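# Set the cable runway's far end onto the bracket

## Task

Rest the far end of the cable runway securely on the bracket, inside the gap between its lugs, then open the gripper and pull the robots away; the runway must stay there by itself, since a result that holds only because a robot supports it is not counted.

## Robot and tools

Setup: four identical i2rt Big YAM arms named arm1, arm2, arm3 and arm4. Each has six joints, a two-finger gripper and a wrist camera. Two fixed room cameras exist, cam_high and cam_low. A loose object can occasionally be nudged by an outside push. Pushing or dropping anything off the work area or onto the floor fails the task.

Frames: there is a single shared scene frame with its origin on the floor and +z pointing up. The hand point lies halfway between the fingertips. The hand's z axis runs along the fingers, and the fingers open and close along its y axis. Hand poses are based on each robot's actual foot pose, which is never printed. With joints 1 and 6 at 0 and the hand level and pointing forward, the wrist camera sits on top of the hand looking toward the fingertips. Fully stretched, the hand reaches roughly 1.0 m from the joint 1 axis.

execute_actions: the argument "actions" is a list holding one action, or an empty list if you only want state and images back. An action is an object keyed by robot name. Each robot gets a "joints" object whose targets are absolute, not offsets. Joint ranges in radians, with the tolerance for counting as done:
- joint1_rad: -2.879 to 2.879, ±0.045. Rotates the arm about its foot; positive is counter-clockwise seen from above; at 0 the arm extends the way the foot faces.
- joint2_rad: 0 to 3.141, ±0.14. Shoulder; at 0 the upper arm points backward and is about level; positive lifts it and then carries it forward.
- joint3_rad: 0 to 3.019, ±0.09. Elbow; at 0 it is folded; positive opens it.
- joint4_rad: -1.692 to 1.57, ±0.055. Hand pitch; positive tilts the fingers up.
- joint5_rad: -1.57 to 1.57, ±0.03. Sideways hand swing; positive goes to the arm's right.
- joint6_rad: -2.094 to 2.094, ±0.035. Hand roll; positive is clockwise seen from behind the hand.
- gripper_m: 0 to 0.093 m, ±0.003. This is the fingertip gap. Pad force tops out around 50 to 62 N, lower on some units.

Everything in one action starts at the same moment, though motions may end at different times. No action runs longer than 15 s. Because every joint has its own speed, the hand can take a wide, curving path. Any joint or robot you leave out may still be driving toward its previous target. If a key is unknown or a value is out of range, the whole call is rejected and nothing moves. The optional "cameras" list picks which images come back; null, omitted or ["all"] returns every camera, and [] returns none. The "pictures" line gives the order of the images. Once a call reports a stop, any later execute_actions, wait or finished_scene calls in that same reply are skipped. Example: {"arm1": {"joints": {"gripper_m": 0.05}}, "arm2": {"joints": {"joint1_rad": 0.3}}}.

wait: takes "seconds" from 0 to 10 and commands nothing new. It returns the same output as an empty action. zoom_image: takes "camera" and "region" [x0, y0, x1, y1] in pixels, with the origin at the top-left and a maximum size of 504 by 504. It only works on cameras that returned a full image in the latest result. finished_scene: takes "scene" (1 or 2). It ends the scene for good and reports whether it succeeded. The next scene's task comes back in that result. Replying without a tool call ends every remaining scene.

Reading results:
- joint_status tells how each commanded motion finished. "off_target" means the joint is resting away from its target and may still be pushing.
- After "contact_stop" or "time_out", the joint keeps its current position. A joint that timed out can still hold a target near its position (within 0.375, 0.375, 0.113, 0.225, 0.075 and 0.3 rad for joints 1 to 6) and push toward it. on_its_own lists such joints, and "held at" there gives the target, not the joint's actual position. To relieve the push, command the reported position.
- "joint command not followed", usually with a "cause:" line, means a self- or arm-to-arm collision check blocked that arm's joint targets. The gripper part still executes. The blocked joints show "not_followed" and may be retried on every later action.
- A target very close to the current position may not move the joint at all. A joint carrying a load can sag.
- Joint torques are listed in joint order, without the gripper. They are the total drive output, including an offset, a scale factor and noise, so friction can hide a load or fake one.

Safety:
- The arms keep pushing after contact and can push hard.
- A hard press between two robots fails the run, and a hard hit may too. Nothing in the state reports robot-to-robot contact. The collision check can react too late, and it ignores fingers, gripper housings and wrist cameras. Contact through an object does not count.
- Prolonged pushing or holding heats the motors, and this continues while you are thinking. A MOTOR HOT line appears at 85 °C. At 100 °C there is an OVER-TEMPERATURE FAULT: that arm goes limp and falls, and its joints show "limit_stop_at_motor_heat". Resend the targets after it cools.
- Avoid drops, slips, slams and hard pushes.



Finishing: let go of the runway and move the arms clear before calling finished_scene.

Each tool is called after "Request:" as a command line: name --argument value for each argument, lists and objects as JSON in quotes; but a table of rows of numbers goes row by row, as --pt "numbers of a row", without its own name.

## Session

Request:
execute_actions --actions '[]'

Scene clock: 0.00 s.
Joint torques (N m, as the arm reports them, + toward a larger angle): no reading
Motor temperatures (°C, as the motors report them): arm1=[31 29 30 32 28 30] | arm2=[28 31 28 29 30 31] | arm3=[30 30 32 27 28 30] | arm4=[31 31 29 31 28 31]
arm1.joint_positions: joint1_rad=+0.166 joint2_rad=+0.580 joint3_rad=+1.441 joint4_rad=-1.155 joint5_rad=-0.188 joint6_rad=+0.088 gripper_m=+0.094
arm1.joint_status: not commanded
arm1.hand: x=-1.0380 y=-0.2568 z=+1.4485 quat_wxyz=(-0.338, +0.589, -0.544, -0.492) (m; scene frame)
arm2.joint_positions: joint1_rad=+0.161 joint2_rad=+0.505 joint3_rad=+1.381 joint4_rad=-1.374 joint5_rad=-0.177 joint6_rad=-0.299 gripper_m=+0.095
arm2.joint_status: not commanded
arm2.hand: x=-0.2623 y=+0.3407 z=+1.3133 quat_wxyz=(-0.373, -0.455, -0.726, +0.356) (m; scene frame)
arm3.joint_positions: joint1_rad=-0.396 joint2_rad=+0.471 joint3_rad=+1.359 joint4_rad=-1.163 joint5_rad=+0.105 joint6_rad=+0.484 gripper_m=+0.095
arm3.joint_status: not commanded
arm3.hand: x=+0.6804 y=-0.3614 z=+1.4027 quat_wxyz=(-0.396, +0.308, -0.733, -0.460) (m; scene frame)
arm4.joint_positions: joint1_rad=-0.218 joint2_rad=+0.455 joint3_rad=+1.345 joint4_rad=-1.494 joint5_rad=+0.032 joint6_rad=+0.178 gripper_m=+0.095
arm4.joint_status: not commanded
arm4.hand: x=+1.2038 y=+0.3455 z=+1.3529 quat_wxyz=(-0.330, -0.708, -0.532, +0.326) (m; scene frame)
pictures: arm1_cam_wrist, arm2_cam_wrist, arm3_cam_wrist, arm4_cam_wrist, cam_high, cam_low
Images, in order (width x height): arm1_cam_wrist 504x504, arm2_cam_wrist 504x504, arm3_cam_wrist 504x504, arm4_cam_wrist 504x504, cam_high 672x504, cam_low 672x504.

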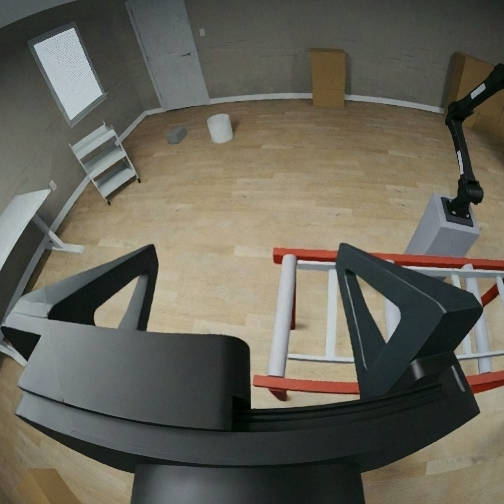

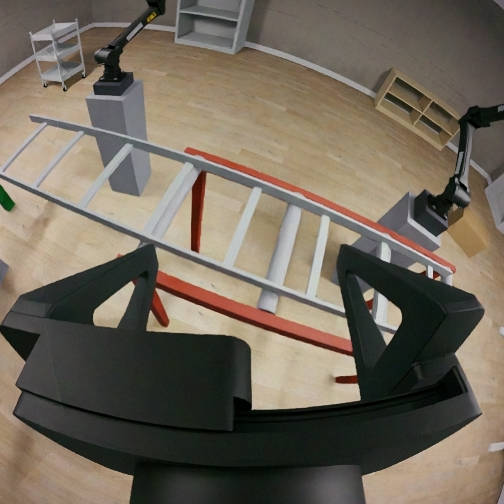

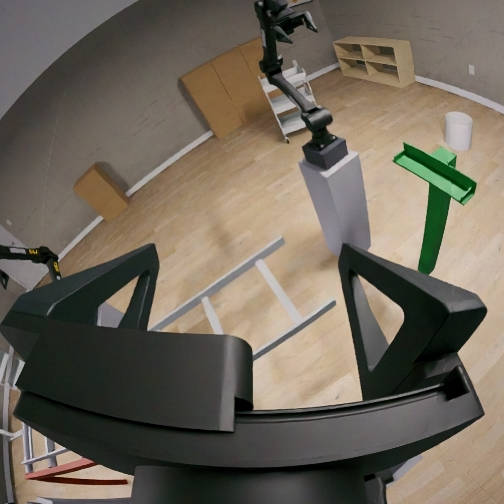

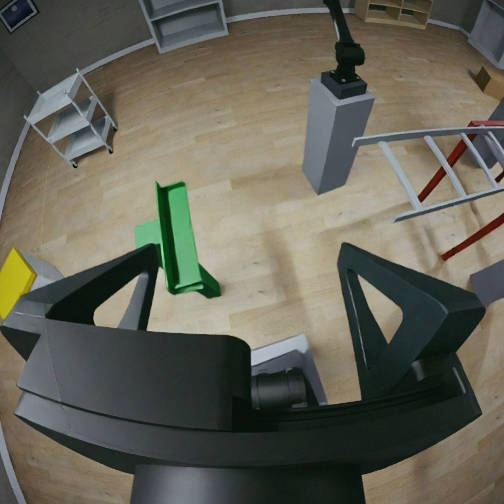

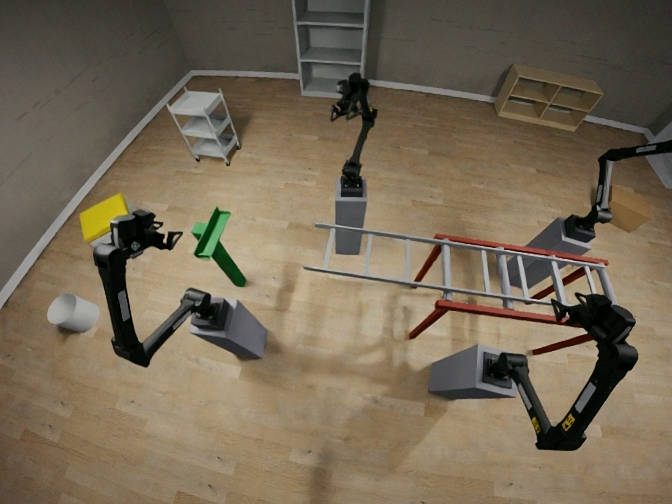

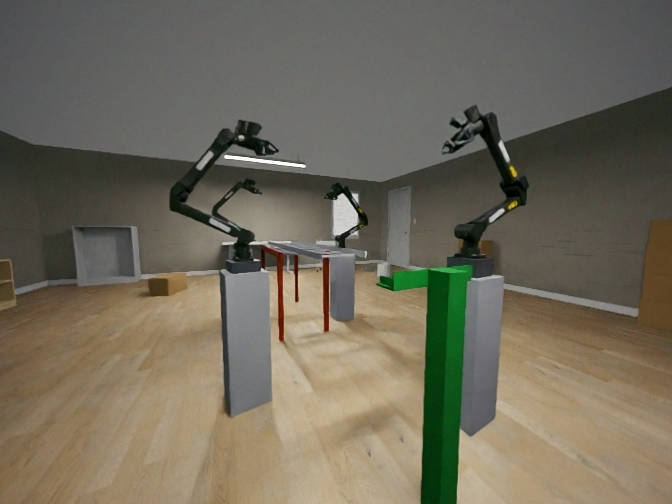

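Request:
zoom_image --camera "cam_high" --region '[170, 180, 420, 370]'

Request:
zoom_image --camera "cam_low" --region '[220, 210, 520, 340]'

Request:
zoom_image --camera "cam_high" --region '[400, 200, 660, 400]'

Region (170, 180, 420, 370) of cam_high's 672x504 image, scaled by 2.016, with more detail than that image has; it fills the top 383 rows of this view, and the rest is white.

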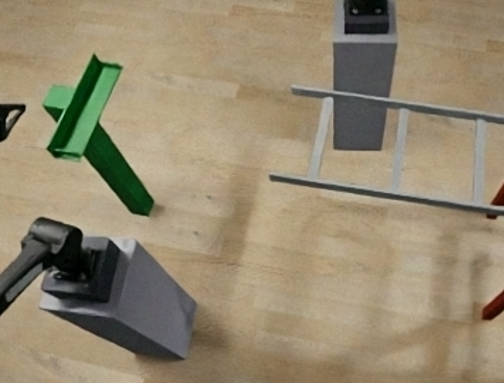

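Region (220, 210, 520, 340) of cam_low's 672x504 image, scaled by 1.680, with more detail than that image has; it fills the top 218 rows of this view, and the rest is white.

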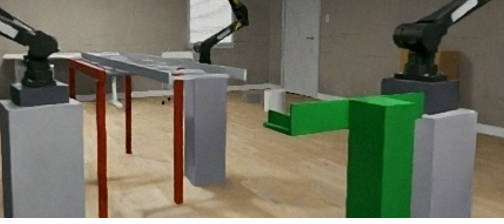

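Region (400, 200, 660, 400) of cam_high's 672x504 image, scaled by 1.938, with more detail than that image has; it fills the top 388 rows of this view, and the rest is white.

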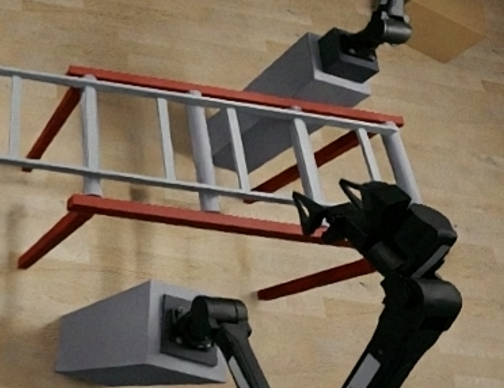

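Request:
execute_actions --actions '[{"arm1":{"joints":{"joint5_rad":0,"joint6_rad":0,"joint1_rad":0}},"arm2":{"joints":{"joint5_rad":0,"joint6_rad":0,"joint1_rad":0}},"arm3":{"joints":{"joint5_rad":0,"joint6_rad":0,"joint1_rad":0}},"arm4":{"joints":{"joint5_rad":0,"joint6_rad":0,"joint1_rad":0}}}]' --cameras '[]'

Request:
execute_actions --actions '[{"arm1":{"joints":{"joint4_rad":-0.6}},"arm2":{"joints":{"joint3_rad":1.0}},"arm3":{"joints":{"joint2_rad":1.2}},"arm4":{"joints":{"joint2_rad":1.2,"joint1_rad":-0.5}}}]'

Scene clock: 9.30 s.
Joint torques (N m, as the arm reports them, + toward a larger angle): arm1=[-0.21  1.39  9.44  2.13  0.13 -0.16] | arm2=[-1.39  4.03  8.76  2.22  0.03  0.09] | arm3=[ 0.38  4.78  9.3   2.41 -0.09 -0.3 ] | arm4=[ 1.2   4.52 10.01  2.14 -0.05 -0.07]
Motor temperatures (°C, as the motors report them): arm1=[31 29 31 32 28 30] | arm2=[28 31 29 29 30 31] | arm3=[30 30 34 27 28 30] | arm4=[31 31 30 31 28 31]
arm1.joint_positions: joint1_rad=+0.004 joint2_rad=+0.580 joint3_rad=+1.441 joint4_rad=-1.155 joint5_rad=-0.003 joint6_rad=+0.008 gripper_m=+0.094
arm1.joint_status: all done
arm1.hand: x=-0.9699 y=-0.2551 z=+1.4476 quat_wxyz=(-0.446, +0.527, -0.607, -0.394) (m; scene frame)
arm2.joint_positions: joint1_rad=+0.004 joint2_rad=+0.505 joint3_rad=+1.381 joint4_rad=-1.374 joint5_rad=-0.003 joint6_rad=-0.011 gripper_m=+0.095
arm2.joint_status: all done
arm2.hand: x=-0.3207 y=+0.3379 z=+1.3120 quat_wxyz=(-0.340, -0.636, -0.577, +0.382) (m; scene frame)
arm3.joint_positions: joint1_rad=-0.010 joint2_rad=+0.471 joint3_rad=+1.359 joint4_rad=-1.163 joint5_rad=+0.002 joint6_rad=+0.016 gripper_m=+0.095
arm3.joint_status: all done
arm3.hand: x=+0.5892 y=-0.3556 z=+1.4029 quat_wxyz=(-0.385, +0.605, -0.515, -0.470) (m; scene frame)
arm4.joint_positions: joint1_rad=-0.012 joint2_rad=+0.455 joint3_rad=+1.345 joint4_rad=-1.494 joint5_rad=+0.003 joint6_rad=+0.009 gripper_m=+0.095
arm4.joint_status: all done
arm4.hand: x=+1.2405 y=+0.3451 z=+1.3525 quat_wxyz=(-0.344, -0.592, -0.660, +0.310) (m; scene frame)
pictures: none
No camera images: the call's "cameras" was empty. Leave "cameras" out to get every camera's image.

Scene clock: 10.83 s.
Joint torques (N m, as the arm reports them, + toward a larger angle): arm1=[-0.22  1.55  9.33  2.93  0.13 -0.16] | arm2=[-1.49  1.14  8.48  1.86  0.03  0.09] | arm3=[ -0.23 -10.41  11.7    1.7   -0.09  -0.31] | arm4=[-0.82 -9.76 12.51  0.97  0.06 -0.03]
Motor temperatures (°C, as the motors report them): arm1=[31 29 31 32 28 30] | arm2=[28 31 29 29 30 31] | arm3=[30 30 34 27 28 30] | arm4=[31 31 31 31 28 31]
arm1.joint_positions: joint1_rad=+0.004 joint2_rad=+0.580 joint3_rad=+1.441 joint4_rad=-0.626 joint5_rad=-0.003 joint6_rad=+0.008 gripper_m=+0.094
arm1.joint_status: all done
arm1.hand: x=-0.9695 y=-0.2511 z=+1.5763 quat_wxyz=(-0.589, +0.407, -0.467, -0.519) (m; scene frame)
arm2.joint_positions: joint1_rad=+0.004 joint2_rad=+0.508 joint3_rad=+1.008 joint4_rad=-1.374 joint5_rad=-0.003 joint6_rad=-0.011 gripper_m=+0.095
arm2.joint_status: all done
arm2.hand: x=-0.3242 y=+0.3046 z=+1.1314 quat_wxyz=(-0.228, -0.696, -0.631, +0.255) (m; scene frame)
arm3.joint_positions: joint1_rad=-0.010 joint2_rad=+1.208 joint3_rad=+1.359 joint4_rad=-1.163 joint5_rad=+0.002 joint6_rad=+0.015 gripper_m=+0.095
arm3.joint_status: all done
arm3.hand: x=+0.5403 y=-0.0918 z=+1.1710 quat_wxyz=(-0.178, +0.732, -0.621, -0.218) (m; scene frame)
arm4.joint_positions: joint1_rad=-0.492 joint2_rad=+1.213 joint3_rad=+1.345 joint4_rad=-1.494 joint5_rad=+0.000 joint6_rad=+0.008 gripper_m=+0.095
arm4.joint_status: all done
arm4.hand: x=+1.0854 y=+0.1419 z=+1.1567 quat_wxyz=(-0.056, -0.821, -0.561, +0.088) (m; scene frame)
pictures: arm1_cam_wrist, arm2_cam_wrist, arm3_cam_wrist, arm4_cam_wrist, cam_high, cam_low
Images, in order (width x height): arm1_cam_wrist 504x504, arm2_cam_wrist 504x504, arm3_cam_wrist 504x504, arm4_cam_wrist 504x504, cam_high 672x504, cam_low 672x504.

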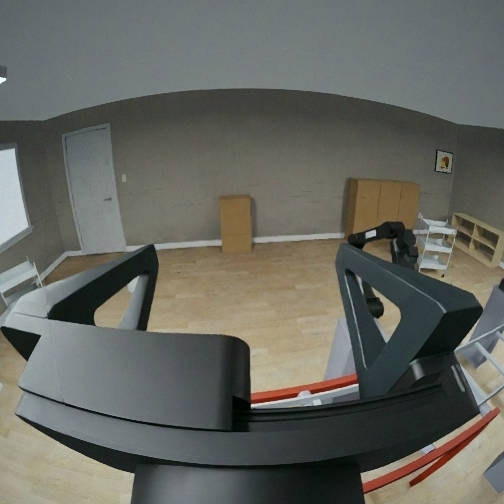

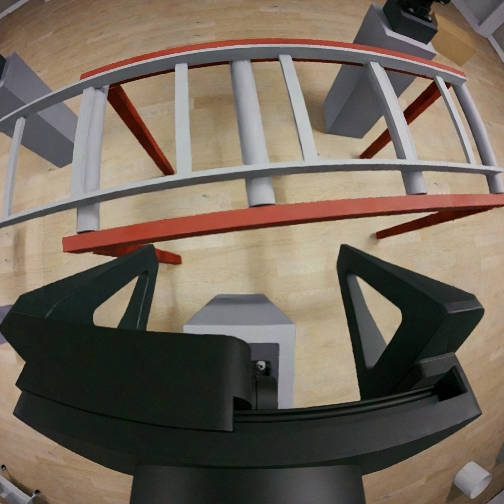

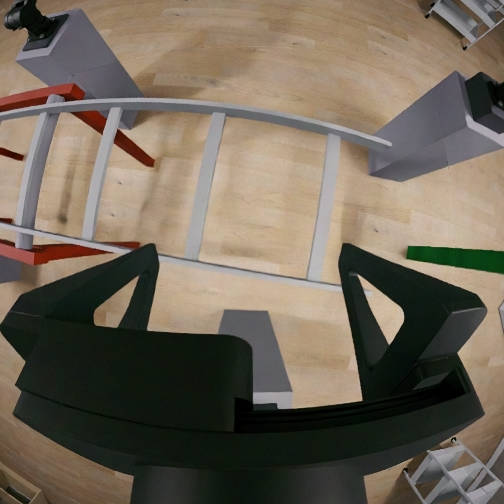

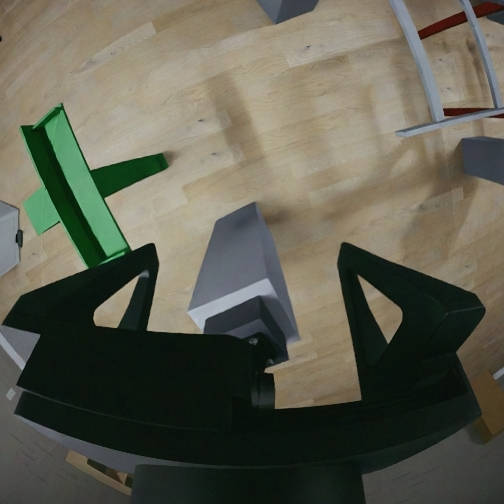

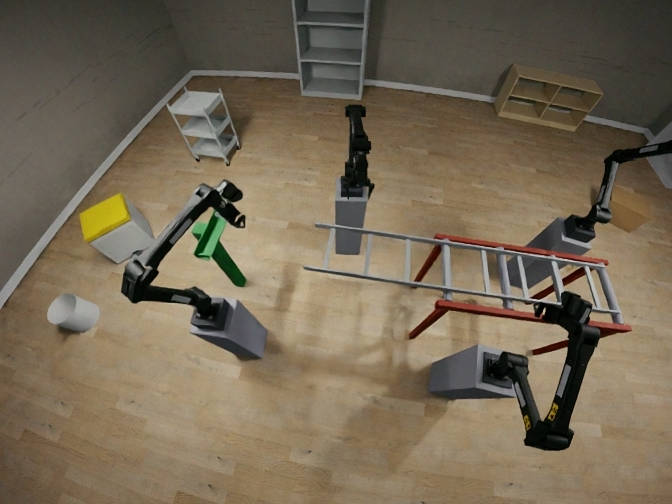

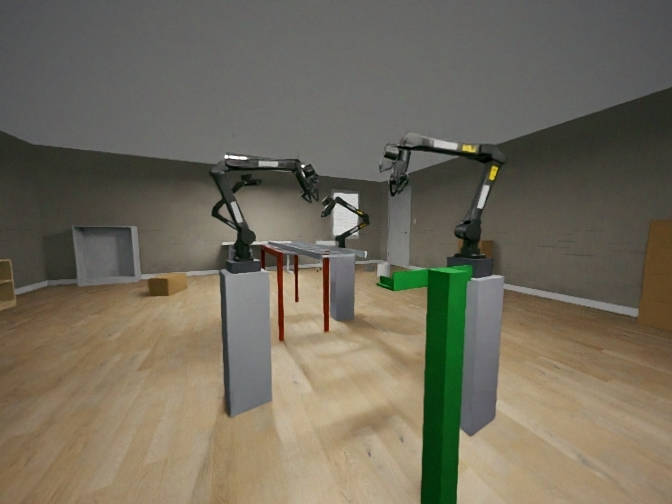

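Request:
execute_actions --actions '[{"arm3":{"joints":{"joint1_rad":0.129,"joint2_rad":1.614,"joint3_rad":1.549,"joint4_rad":-1.506,"joint6_rad":0.32}},"arm4":{"joints":{"joint1_rad":-1.019,"joint2_rad":2.156,"joint3_rad":2.198,"joint4_rad":-1.613,"joint6_rad":-0.9}}}]' --cameras '["arm3_cam_wrist","arm4_cam_wrist","cam_high","cam_low"]'

Scene clock: 33.63 s.
Joint torques (N m, as the arm reports them, + toward a larger angle): arm1=[-0.24  1.55  9.33  2.93  0.13 -0.16] | arm2=[-1.43  1.2   8.51  1.87  0.04  0.09] | arm3=[ -1.24 -16.2   11.31   0.01  -0.01  -0.02] | arm4=[  0.88 -24.71  15.    -0.23   0.    -0.05]
Motor temperatures (°C, as the motors report them): arm1=[31 29 33 33 28 30] | arm2=[28 31 31 29 30 31] | arm3=[30 31 39 27 28 30] | arm4=[31 32 33 31 28 31]
arm1.joint_positions: joint1_rad=+0.004 joint2_rad=+0.580 joint3_rad=+1.441 joint4_rad=-0.626 joint5_rad=-0.003 joint6_rad=+0.008 gripper_m=+0.094
arm1.joint_status: not commanded
arm1.hand: x=-0.9695 y=-0.2511 z=+1.5763 quat_wxyz=(-0.589, +0.407, -0.467, -0.519) (m; scene frame)
arm2.joint_positions: joint1_rad=+0.004 joint2_rad=+0.508 joint3_rad=+1.008 joint4_rad=-1.374 joint5_rad=-0.003 joint6_rad=-0.011 gripper_m=+0.095
arm2.joint_status: not commanded
arm2.hand: x=-0.3242 y=+0.3046 z=+1.1314 quat_wxyz=(-0.228, -0.696, -0.631, +0.255) (m; scene frame)
arm3.joint_positions: joint1_rad=+0.132 joint2_rad=+1.621 joint3_rad=+1.525 joint4_rad=-1.495 joint5_rad=+0.001 joint6_rad=+0.305 gripper_m=+0.095
arm3.joint_status: all done
arm3.hand: x=+0.4685 y=-0.0830 z=+1.0365 quat_wxyz=(+0.003, +0.713, -0.701, +0.004) (m; scene frame)
arm4.joint_positions: joint1_rad=-1.031 joint2_rad=+2.173 joint3_rad=+2.147 joint4_rad=-1.605 joint5_rad=+0.000 joint6_rad=-0.890 gripper_m=+0.095
arm4.joint_status: all done
arm4.hand: x=+0.7025 y=+0.0923 z=+0.9892 quat_wxyz=(+0.000, -0.712, -0.702, -0.029) (m; scene frame)
pictures: arm3_cam_wrist, arm4_cam_wrist, cam_high, cam_low
Images, in order (width x height): arm3_cam_wrist 504x504, arm4_cam_wrist 504x504, cam_high 672x504, cam_low 672x504.

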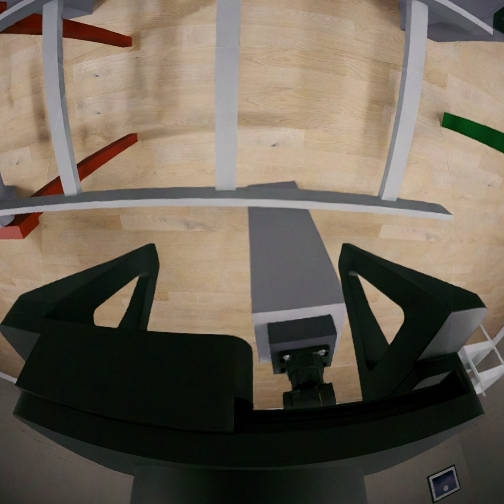

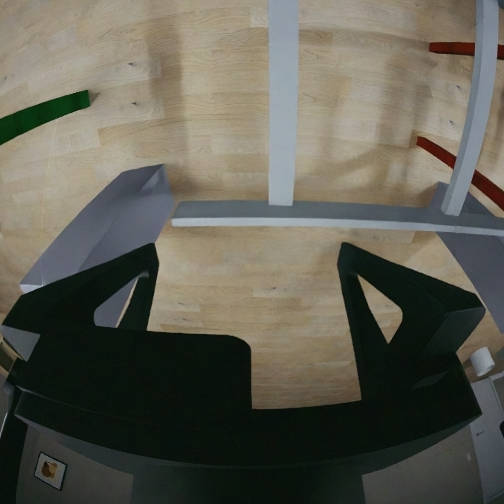

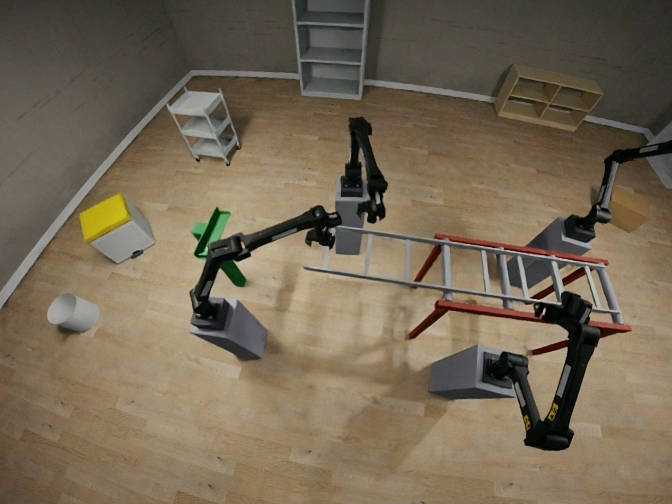

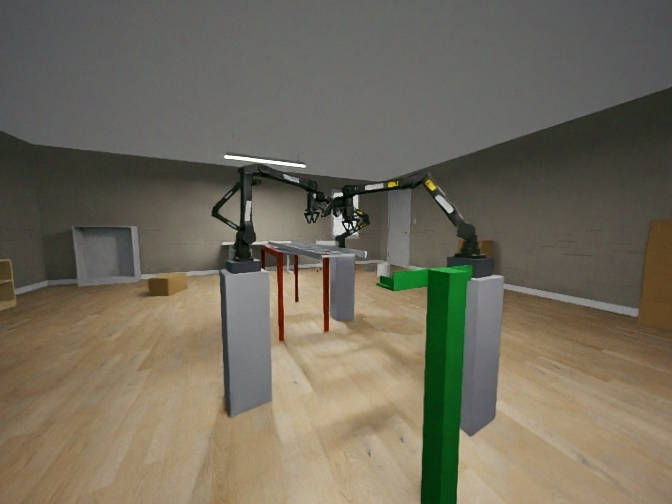

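Request:
execute_actions --actions '[{"arm3":{"joints":{"joint1_rad":-0.75,"joint2_rad":0.9,"joint3_rad":2.0,"joint4_rad":-1.69,"joint6_rad":0}},"arm4":{"joints":{"joint1_rad":-1.045,"joint2_rad":2.29,"joint3_rad":2.10,"joint4_rad":-1.33,"joint6_rad":-0.94}}}]' --cameras '["arm3_cam_wrist","arm4_cam_wrist","cam_low"]'

Request:
zoom_image --camera "cam_low" --region '[290, 190, 490, 300]'

Scene clock: 41.67 s.
Joint torques (N m, as the arm reports them, + toward a larger angle): arm1=[-0.21  1.54  9.34  2.93  0.13 -0.16] | arm2=[-1.46  1.3   8.55  1.83  0.02  0.1 ] | arm3=[-2.08  1.25  6.52  1.46 -0.15 -0.26] | arm4=[ -1.14 -25.16  10.27   0.79  -0.02  -0.05]
Motor temperatures (°C, as the motors report them): arm1=[31 29 33 33 28 30] | arm2=[28 31 31 29 30 31] | arm3=[30 31 39 27 28 30] | arm4=[31 33 34 31 28 31]
arm1.joint_positions: joint1_rad=+0.004 joint2_rad=+0.580 joint3_rad=+1.441 joint4_rad=-0.626 joint5_rad=-0.003 joint6_rad=+0.008 gripper_m=+0.094
arm1.joint_status: not commanded
arm1.hand: x=-0.9695 y=-0.2511 z=+1.5763 quat_wxyz=(-0.589, +0.407, -0.467, -0.519) (m; scene frame)
arm2.joint_positions: joint1_rad=+0.004 joint2_rad=+0.508 joint3_rad=+1.008 joint4_rad=-1.374 joint5_rad=-0.003 joint6_rad=-0.011 gripper_m=+0.095
arm2.joint_status: not commanded
arm2.hand: x=-0.3242 y=+0.3046 z=+1.1314 quat_wxyz=(-0.228, -0.696, -0.631, +0.255) (m; scene frame)
arm3.joint_positions: joint1_rad=-0.739 joint2_rad=+0.900 joint3_rad=+1.993 joint4_rad=-1.679 joint5_rad=+0.003 joint6_rad=+0.015 gripper_m=+0.095
arm3.joint_status: all done
arm3.hand: x=+0.7394 y=-0.3590 z=+1.4822 quat_wxyz=(-0.411, +0.422, -0.772, -0.238) (m; scene frame)
arm4.joint_positions: joint1_rad=-1.031 joint2_rad=+2.298 joint3_rad=+2.098 joint4_rad=-1.342 joint5_rad=+0.000 joint6_rad=-0.931 gripper_m=+0.095
arm4.joint_status: all done
arm4.hand: x=+0.6652 y=+0.0639 z=+0.8874 quat_wxyz=(+0.006, -0.698, -0.716, +0.016) (m; scene frame)
pictures: arm3_cam_wrist, arm4_cam_wrist, cam_low
Images, in order (width x height): arm3_cam_wrist 504x504, arm4_cam_wrist 504x504, cam_low 672x504.

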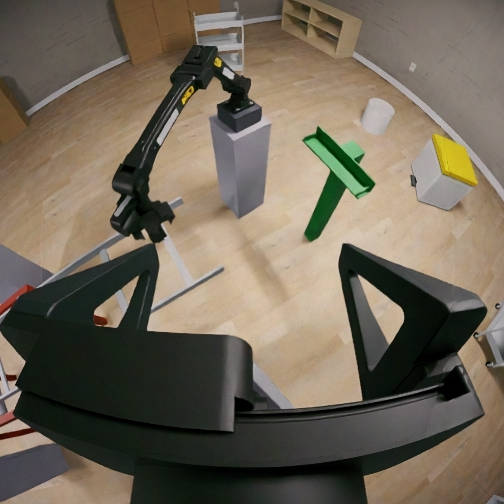

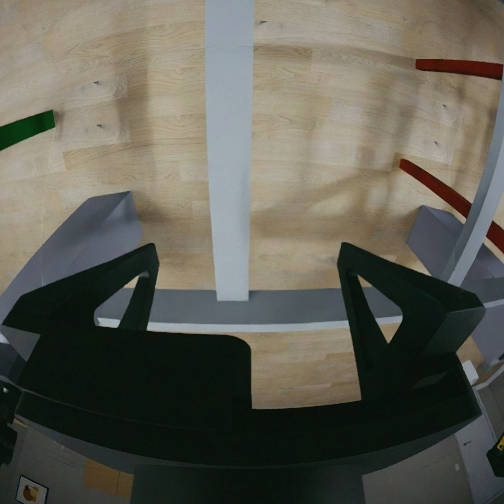

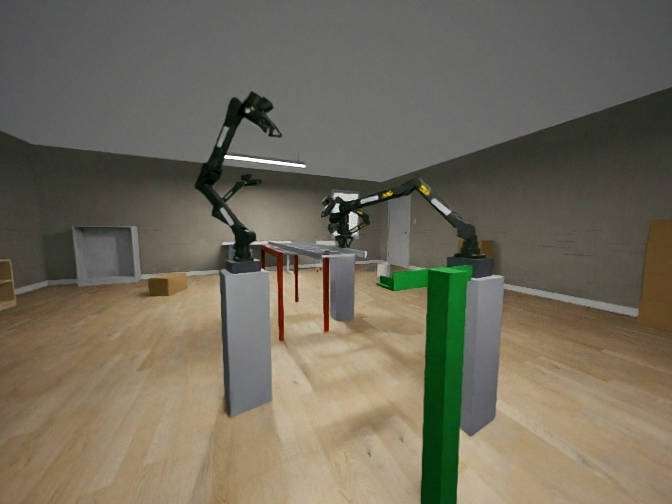

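Region (290, 190, 490, 300) of cam_low's 672x504 image, scaled by 2.520, with more detail than that image has; it fills the top 277 rows of this view, and the rest is white.

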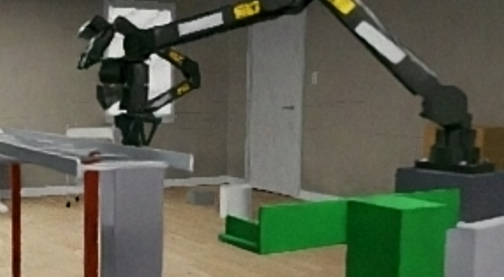

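Request:
execute_actions --actions '[{"arm4":{"joints":{"joint2_rad":2.305,"joint3_rad":1.97,"joint4_rad":-1.22}}}]' --cameras '["arm4_cam_wrist","cam_low"]'

Request:
zoom_image --camera "cam_low" --region '[290, 190, 490, 300]'

Scene clock: 45.40 s.
Joint torques (N m, as the arm reports them, + toward a larger angle): arm1=[-0.21  1.55  9.32  2.93  0.13 -0.16] | arm2=[-1.38  1.3   8.57  1.85  0.04  0.11] | arm3=[-1.99  1.66  6.53  1.56 -0.14 -0.29] | arm4=[ -1.13 -23.99   9.63   0.81  -0.01  -0.07]
Motor temperatures (°C, as the motors report them): arm1=[31 29 33 33 28 30] | arm2=[28 31 31 29 30 31] | arm3=[30 31 38 27 28 30] | arm4=[31 34 34 31 28 31]
arm1.joint_positions: joint1_rad=+0.004 joint2_rad=+0.580 joint3_rad=+1.441 joint4_rad=-0.626 joint5_rad=-0.003 joint6_rad=+0.008 gripper_m=+0.094
arm1.joint_status: not commanded
arm1.hand: x=-0.9695 y=-0.2511 z=+1.5763 quat_wxyz=(-0.589, +0.407, -0.467, -0.519) (m; scene frame)
arm2.joint_positions: joint1_rad=+0.004 joint2_rad=+0.508 joint3_rad=+1.008 joint4_rad=-1.374 joint5_rad=-0.003 joint6_rad=-0.011 gripper_m=+0.095
arm2.joint_status: not commanded
arm2.hand: x=-0.3242 y=+0.3046 z=+1.1314 quat_wxyz=(-0.228, -0.696, -0.631, +0.255) (m; scene frame)
arm3.joint_positions: joint1_rad=-0.739 joint2_rad=+0.900 joint3_rad=+1.993 joint4_rad=-1.679 joint5_rad=+0.003 joint6_rad=+0.015 gripper_m=+0.095
arm3.joint_status: not commanded
arm3.hand: x=+0.7394 y=-0.3590 z=+1.4822 quat_wxyz=(-0.411, +0.422, -0.772, -0.238) (m; scene frame)
arm4.joint_positions: joint1_rad=-1.031 joint2_rad=+2.299 joint3_rad=+1.971 joint4_rad=-1.232 joint5_rad=+0.000 joint6_rad=-0.931 gripper_m=+0.095
arm4.joint_status: all done
arm4.hand: x=+0.6782 y=+0.0746 z=+0.8397 quat_wxyz=(+0.004, -0.698, -0.716, +0.007) (m; scene frame)
pictures: arm4_cam_wrist, cam_low
Images, in order (width x height): arm4_cam_wrist 504x504, cam_low 672x504.

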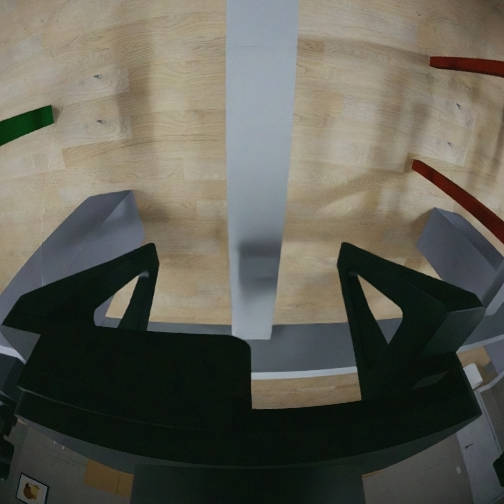

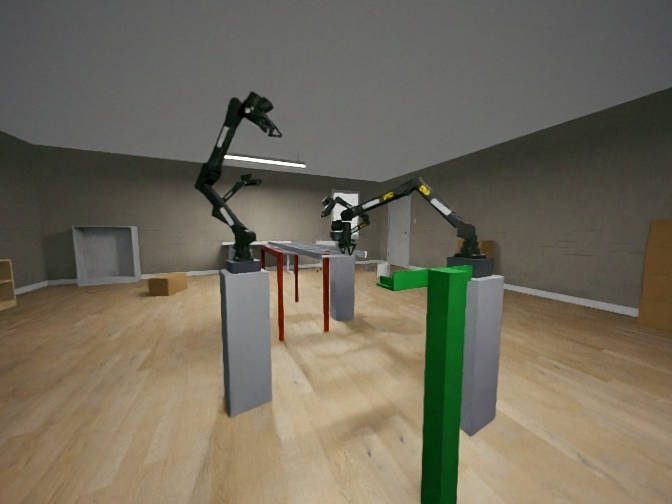

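Region (290, 190, 490, 300) of cam_low's 672x504 image, scaled by 2.520, with more detail than that image has; it fills the top 277 rows of this view, and the rest is white.

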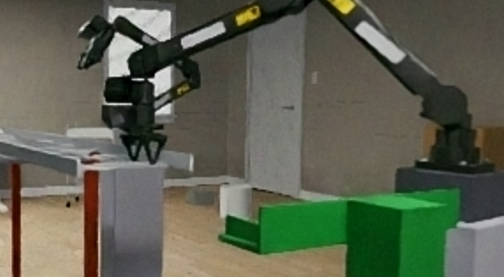

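Request:
execute_actions --actions '[{"arm4":{"joints":{"joint2_rad":2.33,"joint3_rad":1.92,"joint4_rad":-1.15}}}]' --cameras '[]'

Request:
execute_actions --actions '[{"arm4":{"joints":{"gripper_m":0}}}]' --cameras '["arm4_cam_wrist","cam_low"]'

Scene clock: 47.40 s.
Joint torques (N m, as the arm reports them, + toward a larger angle): arm1=[-0.23  1.55  9.33  2.92  0.13 -0.16] | arm2=[-1.29  1.28  8.52  1.87  0.03  0.1 ] | arm3=[-1.43  1.11  6.58  1.62 -0.17 -0.26] | arm4=[ -1.42 -22.51   8.89   0.88  -0.02  -0.06]
Motor temperatures (°C, as the motors report them): arm1=[31 29 33 33 28 30] | arm2=[28 31 31 29 30 31] | arm3=[30 31 38 27 28 30] | arm4=[31 34 33 31 28 31]
arm1.joint_positions: joint1_rad=+0.004 joint2_rad=+0.580 joint3_rad=+1.441 joint4_rad=-0.626 joint5_rad=-0.003 joint6_rad=+0.008 gripper_m=+0.094
arm1.joint_status: not commanded
arm1.hand: x=-0.9695 y=-0.2511 z=+1.5763 quat_wxyz=(-0.589, +0.407, -0.467, -0.519) (m; scene frame)
arm2.joint_positions: joint1_rad=+0.004 joint2_rad=+0.508 joint3_rad=+1.008 joint4_rad=-1.374 joint5_rad=-0.003 joint6_rad=-0.011 gripper_m=+0.095
arm2.joint_status: not commanded
arm2.hand: x=-0.3242 y=+0.3046 z=+1.1314 quat_wxyz=(-0.228, -0.696, -0.631, +0.255) (m; scene frame)
arm3.joint_positions: joint1_rad=-0.739 joint2_rad=+0.900 joint3_rad=+1.993 joint4_rad=-1.679 joint5_rad=+0.003 joint6_rad=+0.015 gripper_m=+0.095
arm3.joint_status: not commanded
arm3.hand: x=+0.7394 y=-0.3590 z=+1.4822 quat_wxyz=(-0.411, +0.422, -0.772, -0.238) (m; scene frame)
arm4.joint_positions: joint1_rad=-1.031 joint2_rad=+2.310 joint3_rad=+1.927 joint4_rad=-1.162 joint5_rad=+0.000 joint6_rad=-0.931 gripper_m=+0.095
arm4.joint_status: all done
arm4.hand: x=+0.6790 y=+0.0754 z=+0.8167 quat_wxyz=(+0.005, -0.698, -0.716, +0.014) (m; scene frame)
pictures: none
No camera images: the call's "cameras" was empty. Leave "cameras" out to get every camera's image.

Scene clock: 48.13 s.
Joint torques (N m, as the arm reports them, + toward a larger angle): arm1=[-0.22  1.55  9.33  2.93  0.13 -0.16] | arm2=[-1.43  1.17  8.55  1.85  0.04  0.1 ] | arm3=[-1.87  1.42  6.61  1.66 -0.12 -0.29] | arm4=[ -1.03 -22.61   8.98   0.39   0.01  -0.1 ]
Motor temperatures (°C, as the motors report them): arm1=[31 29 33 33 28 30] | arm2=[28 31 31 29 30 31] | arm3=[30 31 38 27 28 30] | arm4=[31 34 33 31 28 31]
arm1.joint_positions: joint1_rad=+0.004 joint2_rad=+0.580 joint3_rad=+1.441 joint4_rad=-0.626 joint5_rad=-0.003 joint6_rad=+0.008 gripper_m=+0.094
arm1.joint_status: not commanded
arm1.hand: x=-0.9695 y=-0.2511 z=+1.5763 quat_wxyz=(-0.589, +0.407, -0.467, -0.519) (m; scene frame)
arm2.joint_positions: joint1_rad=+0.004 joint2_rad=+0.508 joint3_rad=+1.008 joint4_rad=-1.374 joint5_rad=-0.003 joint6_rad=-0.011 gripper_m=+0.095
arm2.joint_status: not commanded
arm2.hand: x=-0.3242 y=+0.3046 z=+1.1314 quat_wxyz=(-0.228, -0.696, -0.631, +0.255) (m; scene frame)
arm3.joint_positions: joint1_rad=-0.739 joint2_rad=+0.900 joint3_rad=+1.993 joint4_rad=-1.679 joint5_rad=+0.003 joint6_rad=+0.015 gripper_m=+0.095
arm3.joint_status: not commanded
arm3.hand: x=+0.7394 y=-0.3590 z=+1.4822 quat_wxyz=(-0.411, +0.422, -0.772, -0.238) (m; scene frame)
arm4.joint_positions: joint1_rad=-1.034 joint2_rad=+2.310 joint3_rad=+1.927 joint4_rad=-1.151 joint5_rad=-0.001 joint6_rad=-0.926 gripper_m=+0.025
arm4.joint_status: gripper_m off_target (ended at +0.025, target +0.000)
arm4.hand: x=+0.6760 y=+0.0750 z=+0.8163 quat_wxyz=(+0.006, -0.700, -0.714, +0.019) (m; scene frame)
pictures: arm4_cam_wrist, cam_low
Images, in order (width x height): arm4_cam_wrist 504x504, cam_low 672x504.

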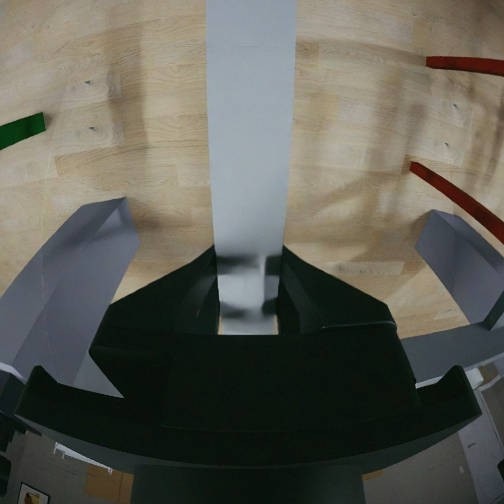

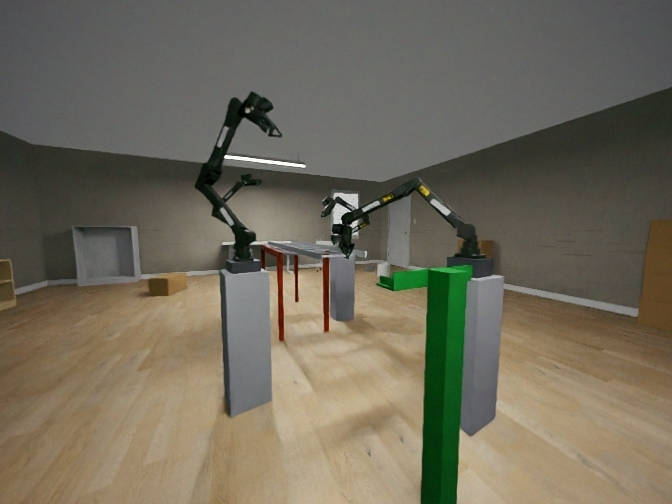

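Request:
execute_actions --actions '[{"arm4":{"joints":{"joint1_rad":-0.908,"joint2_rad":2.08,"joint3_rad":1.55,"joint4_rad":-1.03,"joint6_rad":-0.789,"gripper_m":0}}}]' --cameras '["cam_high","cam_low"]'

Scene clock: 53.27 s.
Joint torques (N m, as the arm reports them, + toward a larger angle): arm1=[-0.23  1.54  9.33  2.92  0.13 -0.16] | arm2=[-1.43  1.23  8.54  1.84  0.03  0.09] | arm3=[-2.18  1.69  6.43  1.54 -0.14 -0.27] | arm4=[ -1.43 -21.74  11.58   0.01   0.02  -0.07]
Motor temperatures (°C, as the motors report them): arm1=[31 29 34 33 28 30] | arm2=[28 31 31 29 30 31] | arm3=[30 31 37 27 28 30] | arm4=[31 34 33 31 28 31]
arm1.joint_positions: joint1_rad=+0.004 joint2_rad=+0.580 joint3_rad=+1.441 joint4_rad=-0.626 joint5_rad=-0.003 joint6_rad=+0.008 gripper_m=+0.094
arm1.joint_status: not commanded
arm1.hand: x=-0.9695 y=-0.2511 z=+1.5763 quat_wxyz=(-0.589, +0.407, -0.467, -0.519) (m; scene frame)
arm2.joint_positions: joint1_rad=+0.004 joint2_rad=+0.508 joint3_rad=+1.008 joint4_rad=-1.374 joint5_rad=-0.003 joint6_rad=-0.011 gripper_m=+0.095
arm2.joint_status: not commanded
arm2.hand: x=-0.3242 y=+0.3046 z=+1.1314 quat_wxyz=(-0.228, -0.696, -0.631, +0.255) (m; scene frame)
arm3.joint_positions: joint1_rad=-0.739 joint2_rad=+0.900 joint3_rad=+1.993 joint4_rad=-1.679 joint5_rad=+0.003 joint6_rad=+0.015 gripper_m=+0.095
arm3.joint_status: not commanded
arm3.hand: x=+0.7394 y=-0.3590 z=+1.4822 quat_wxyz=(-0.411, +0.422, -0.772, -0.238) (m; scene frame)
arm4.joint_positions: joint1_rad=-0.891 joint2_rad=+2.099 joint3_rad=+1.518 joint4_rad=-1.023 joint5_rad=-0.001 joint6_rad=-0.778 gripper_m=+0.025
arm4.joint_status: gripper_m off_target (ended at +0.025, target +0.000); the others done
arm4.hand: x=+0.8165 y=+0.0800 z=+0.8075 quat_wxyz=(+0.004, -0.702, -0.712, -0.015) (m; scene frame)
pictures: cam_high, cam_low
Images, in order (width x height): cam_high 672x504, cam_low 672x504.

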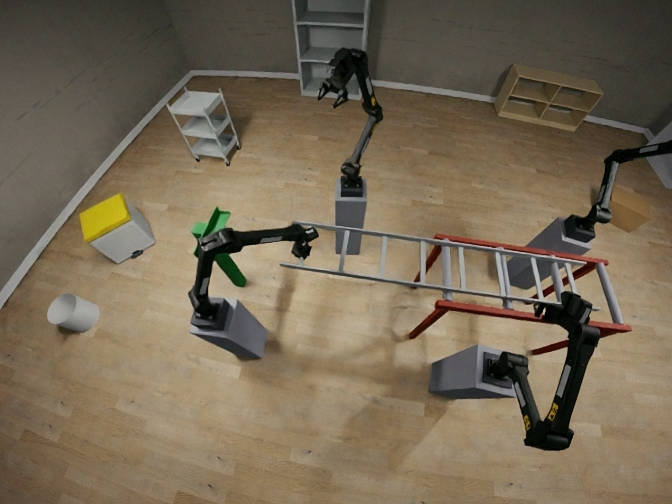

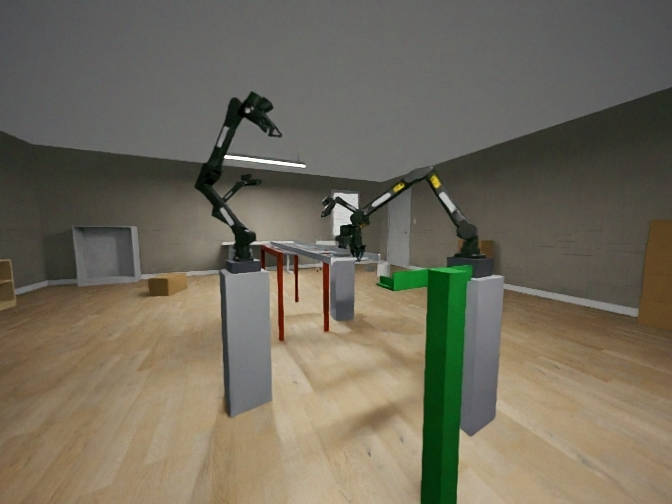

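Request:
execute_actions --actions '[{"arm4":{"joints":{"joint1_rad":-0.75,"joint2_rad":1.89,"joint3_rad":1.31,"joint4_rad":-0.93,"joint6_rad":-0.626,"gripper_m":0}}}]' --cameras '[]'

Request:
execute_actions --actions '[{"arm4":{"joints":{"joint1_rad":-0.535,"joint2_rad":1.745,"joint3_rad":1.13,"joint4_rad":-0.885,"joint6_rad":-0.413,"gripper_m":0}}}]' --cameras '["arm3_cam_wrist","cam_high","cam_low"]'

Request:
zoom_image --camera "cam_low" --region '[290, 190, 490, 300]'

Scene clock: 56.33 s.
Joint torques (N m, as the arm reports them, + toward a larger angle): arm1=[-0.25  1.54  9.32  2.93  0.14 -0.16] | arm2=[-1.37  1.26  8.56  1.84  0.03  0.1 ] | arm3=[-2.88  1.52  6.6   1.72 -0.14 -0.25] | arm4=[ -0.78 -22.5   11.89  -0.14  -0.12  -0.07]
Motor temperatures (°C, as the motors report them): arm1=[31 29 34 33 28 30] | arm2=[28 31 31 29 30 31] | arm3=[30 31 37 27 28 30] | arm4=[31 35 33 31 28 31]
arm1.joint_positions: joint1_rad=+0.004 joint2_rad=+0.580 joint3_rad=+1.441 joint4_rad=-0.626 joint5_rad=-0.003 joint6_rad=+0.008 gripper_m=+0.094
arm1.joint_status: not commanded
arm1.hand: x=-0.9695 y=-0.2511 z=+1.5763 quat_wxyz=(-0.589, +0.407, -0.467, -0.519) (m; scene frame)
arm2.joint_positions: joint1_rad=+0.004 joint2_rad=+0.508 joint3_rad=+1.008 joint4_rad=-1.374 joint5_rad=-0.003 joint6_rad=-0.011 gripper_m=+0.095
arm2.joint_status: not commanded
arm2.hand: x=-0.3242 y=+0.3046 z=+1.1314 quat_wxyz=(-0.228, -0.696, -0.631, +0.255) (m; scene frame)
arm3.joint_positions: joint1_rad=-0.739 joint2_rad=+0.900 joint3_rad=+1.993 joint4_rad=-1.679 joint5_rad=+0.003 joint6_rad=+0.015 gripper_m=+0.095
arm3.joint_status: not commanded
arm3.hand: x=+0.7394 y=-0.3590 z=+1.4822 quat_wxyz=(-0.411, +0.422, -0.772, -0.238) (m; scene frame)
arm4.joint_positions: joint1_rad=-0.735 joint2_rad=+1.956 joint3_rad=+1.268 joint4_rad=-0.920 joint5_rad=+0.003 joint6_rad=-0.617 gripper_m=+0.025
arm4.joint_status: gripper_m off_target (ended at +0.025, target +0.000); the others done
arm4.hand: x=+0.9257 y=+0.0796 z=+0.8065 quat_wxyz=(+0.008, -0.704, -0.710, -0.016) (m; scene frame)
pictures: none
No camera images: the call's "cameras" was empty. Leave "cameras" out to get every camera's image.

Scene clock: 58.00 s.
Joint torques (N m, as the arm reports them, + toward a larger angle): arm1=[-0.24  1.53  9.33  2.94  0.13 -0.16] | arm2=[-1.48  1.17  8.54  1.87  0.03  0.1 ] | arm3=[-1.69  1.58  6.62  1.51 -0.12 -0.32] | arm4=[ -0.46 -22.98  12.07  -0.52   0.03   0.05]
Motor temperatures (°C, as the motors report them): arm1=[31 29 34 33 28 30] | arm2=[28 31 31 29 30 31] | arm3=[30 31 37 27 28 30] | arm4=[31 35 33 31 28 32]
arm1.joint_positions: joint1_rad=+0.004 joint2_rad=+0.580 joint3_rad=+1.441 joint4_rad=-0.626 joint5_rad=-0.003 joint6_rad=+0.008 gripper_m=+0.094
arm1.joint_status: not commanded
arm1.hand: x=-0.9695 y=-0.2511 z=+1.5763 quat_wxyz=(-0.589, +0.407, -0.467, -0.519) (m; scene frame)
arm2.joint_positions: joint1_rad=+0.004 joint2_rad=+0.508 joint3_rad=+1.008 joint4_rad=-1.374 joint5_rad=-0.003 joint6_rad=-0.011 gripper_m=+0.095
arm2.joint_status: not commanded
arm2.hand: x=-0.3242 y=+0.3046 z=+1.1314 quat_wxyz=(-0.228, -0.696, -0.631, +0.255) (m; scene frame)
arm3.joint_positions: joint1_rad=-0.739 joint2_rad=+0.900 joint3_rad=+1.993 joint4_rad=-1.679 joint5_rad=+0.003 joint6_rad=+0.015 gripper_m=+0.095
arm3.joint_status: not commanded
arm3.hand: x=+0.7394 y=-0.3590 z=+1.4822 quat_wxyz=(-0.411, +0.422, -0.772, -0.238) (m; scene frame)
arm4.joint_positions: joint1_rad=-0.531 joint2_rad=+1.843 joint3_rad=+1.080 joint4_rad=-0.870 joint5_rad=+0.000 joint6_rad=-0.415 gripper_m=+0.025
arm4.joint_status: gripper_m off_target (ended at +0.025, target +0.000); the others done
arm4.hand: x=+1.0426 y=+0.0864 z=+0.8055 quat_wxyz=(+0.015, -0.703, -0.711, -0.027) (m; scene frame)
pictures: arm3_cam_wrist, cam_high, cam_low
Images, in order (width x height): arm3_cam_wrist 504x504, cam_high 672x504, cam_low 672x504.

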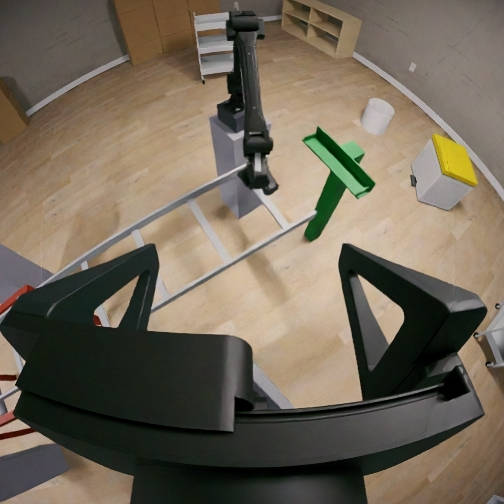

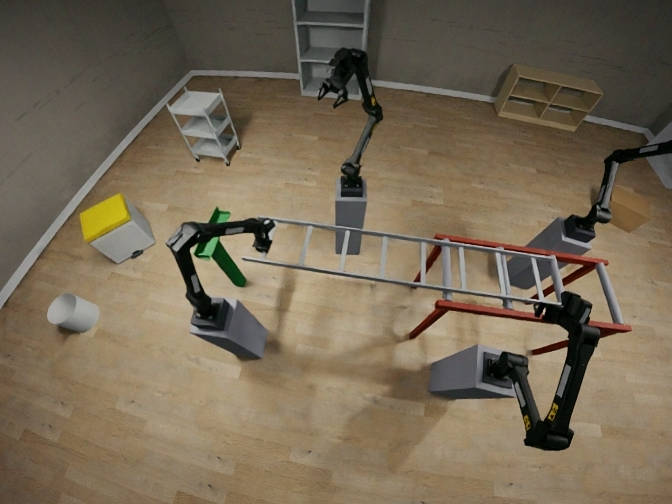

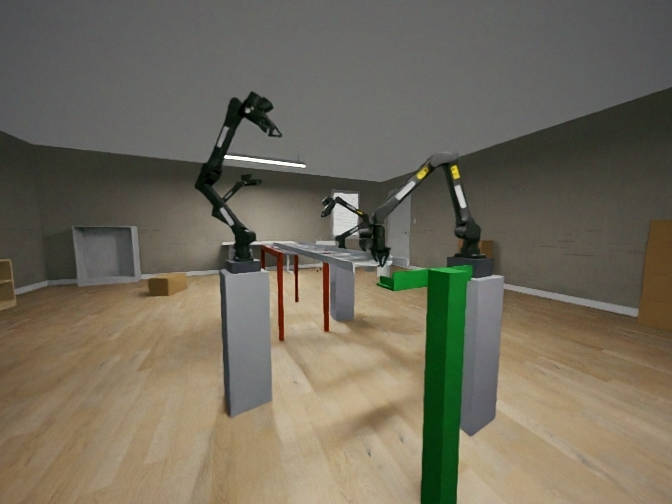

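Region (290, 190, 490, 300) of cam_low's 672x504 image, scaled by 2.520, with more detail than that image has; it fills the top 277 rows of this view, and the rest is white.

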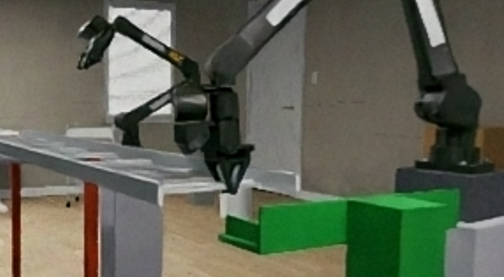

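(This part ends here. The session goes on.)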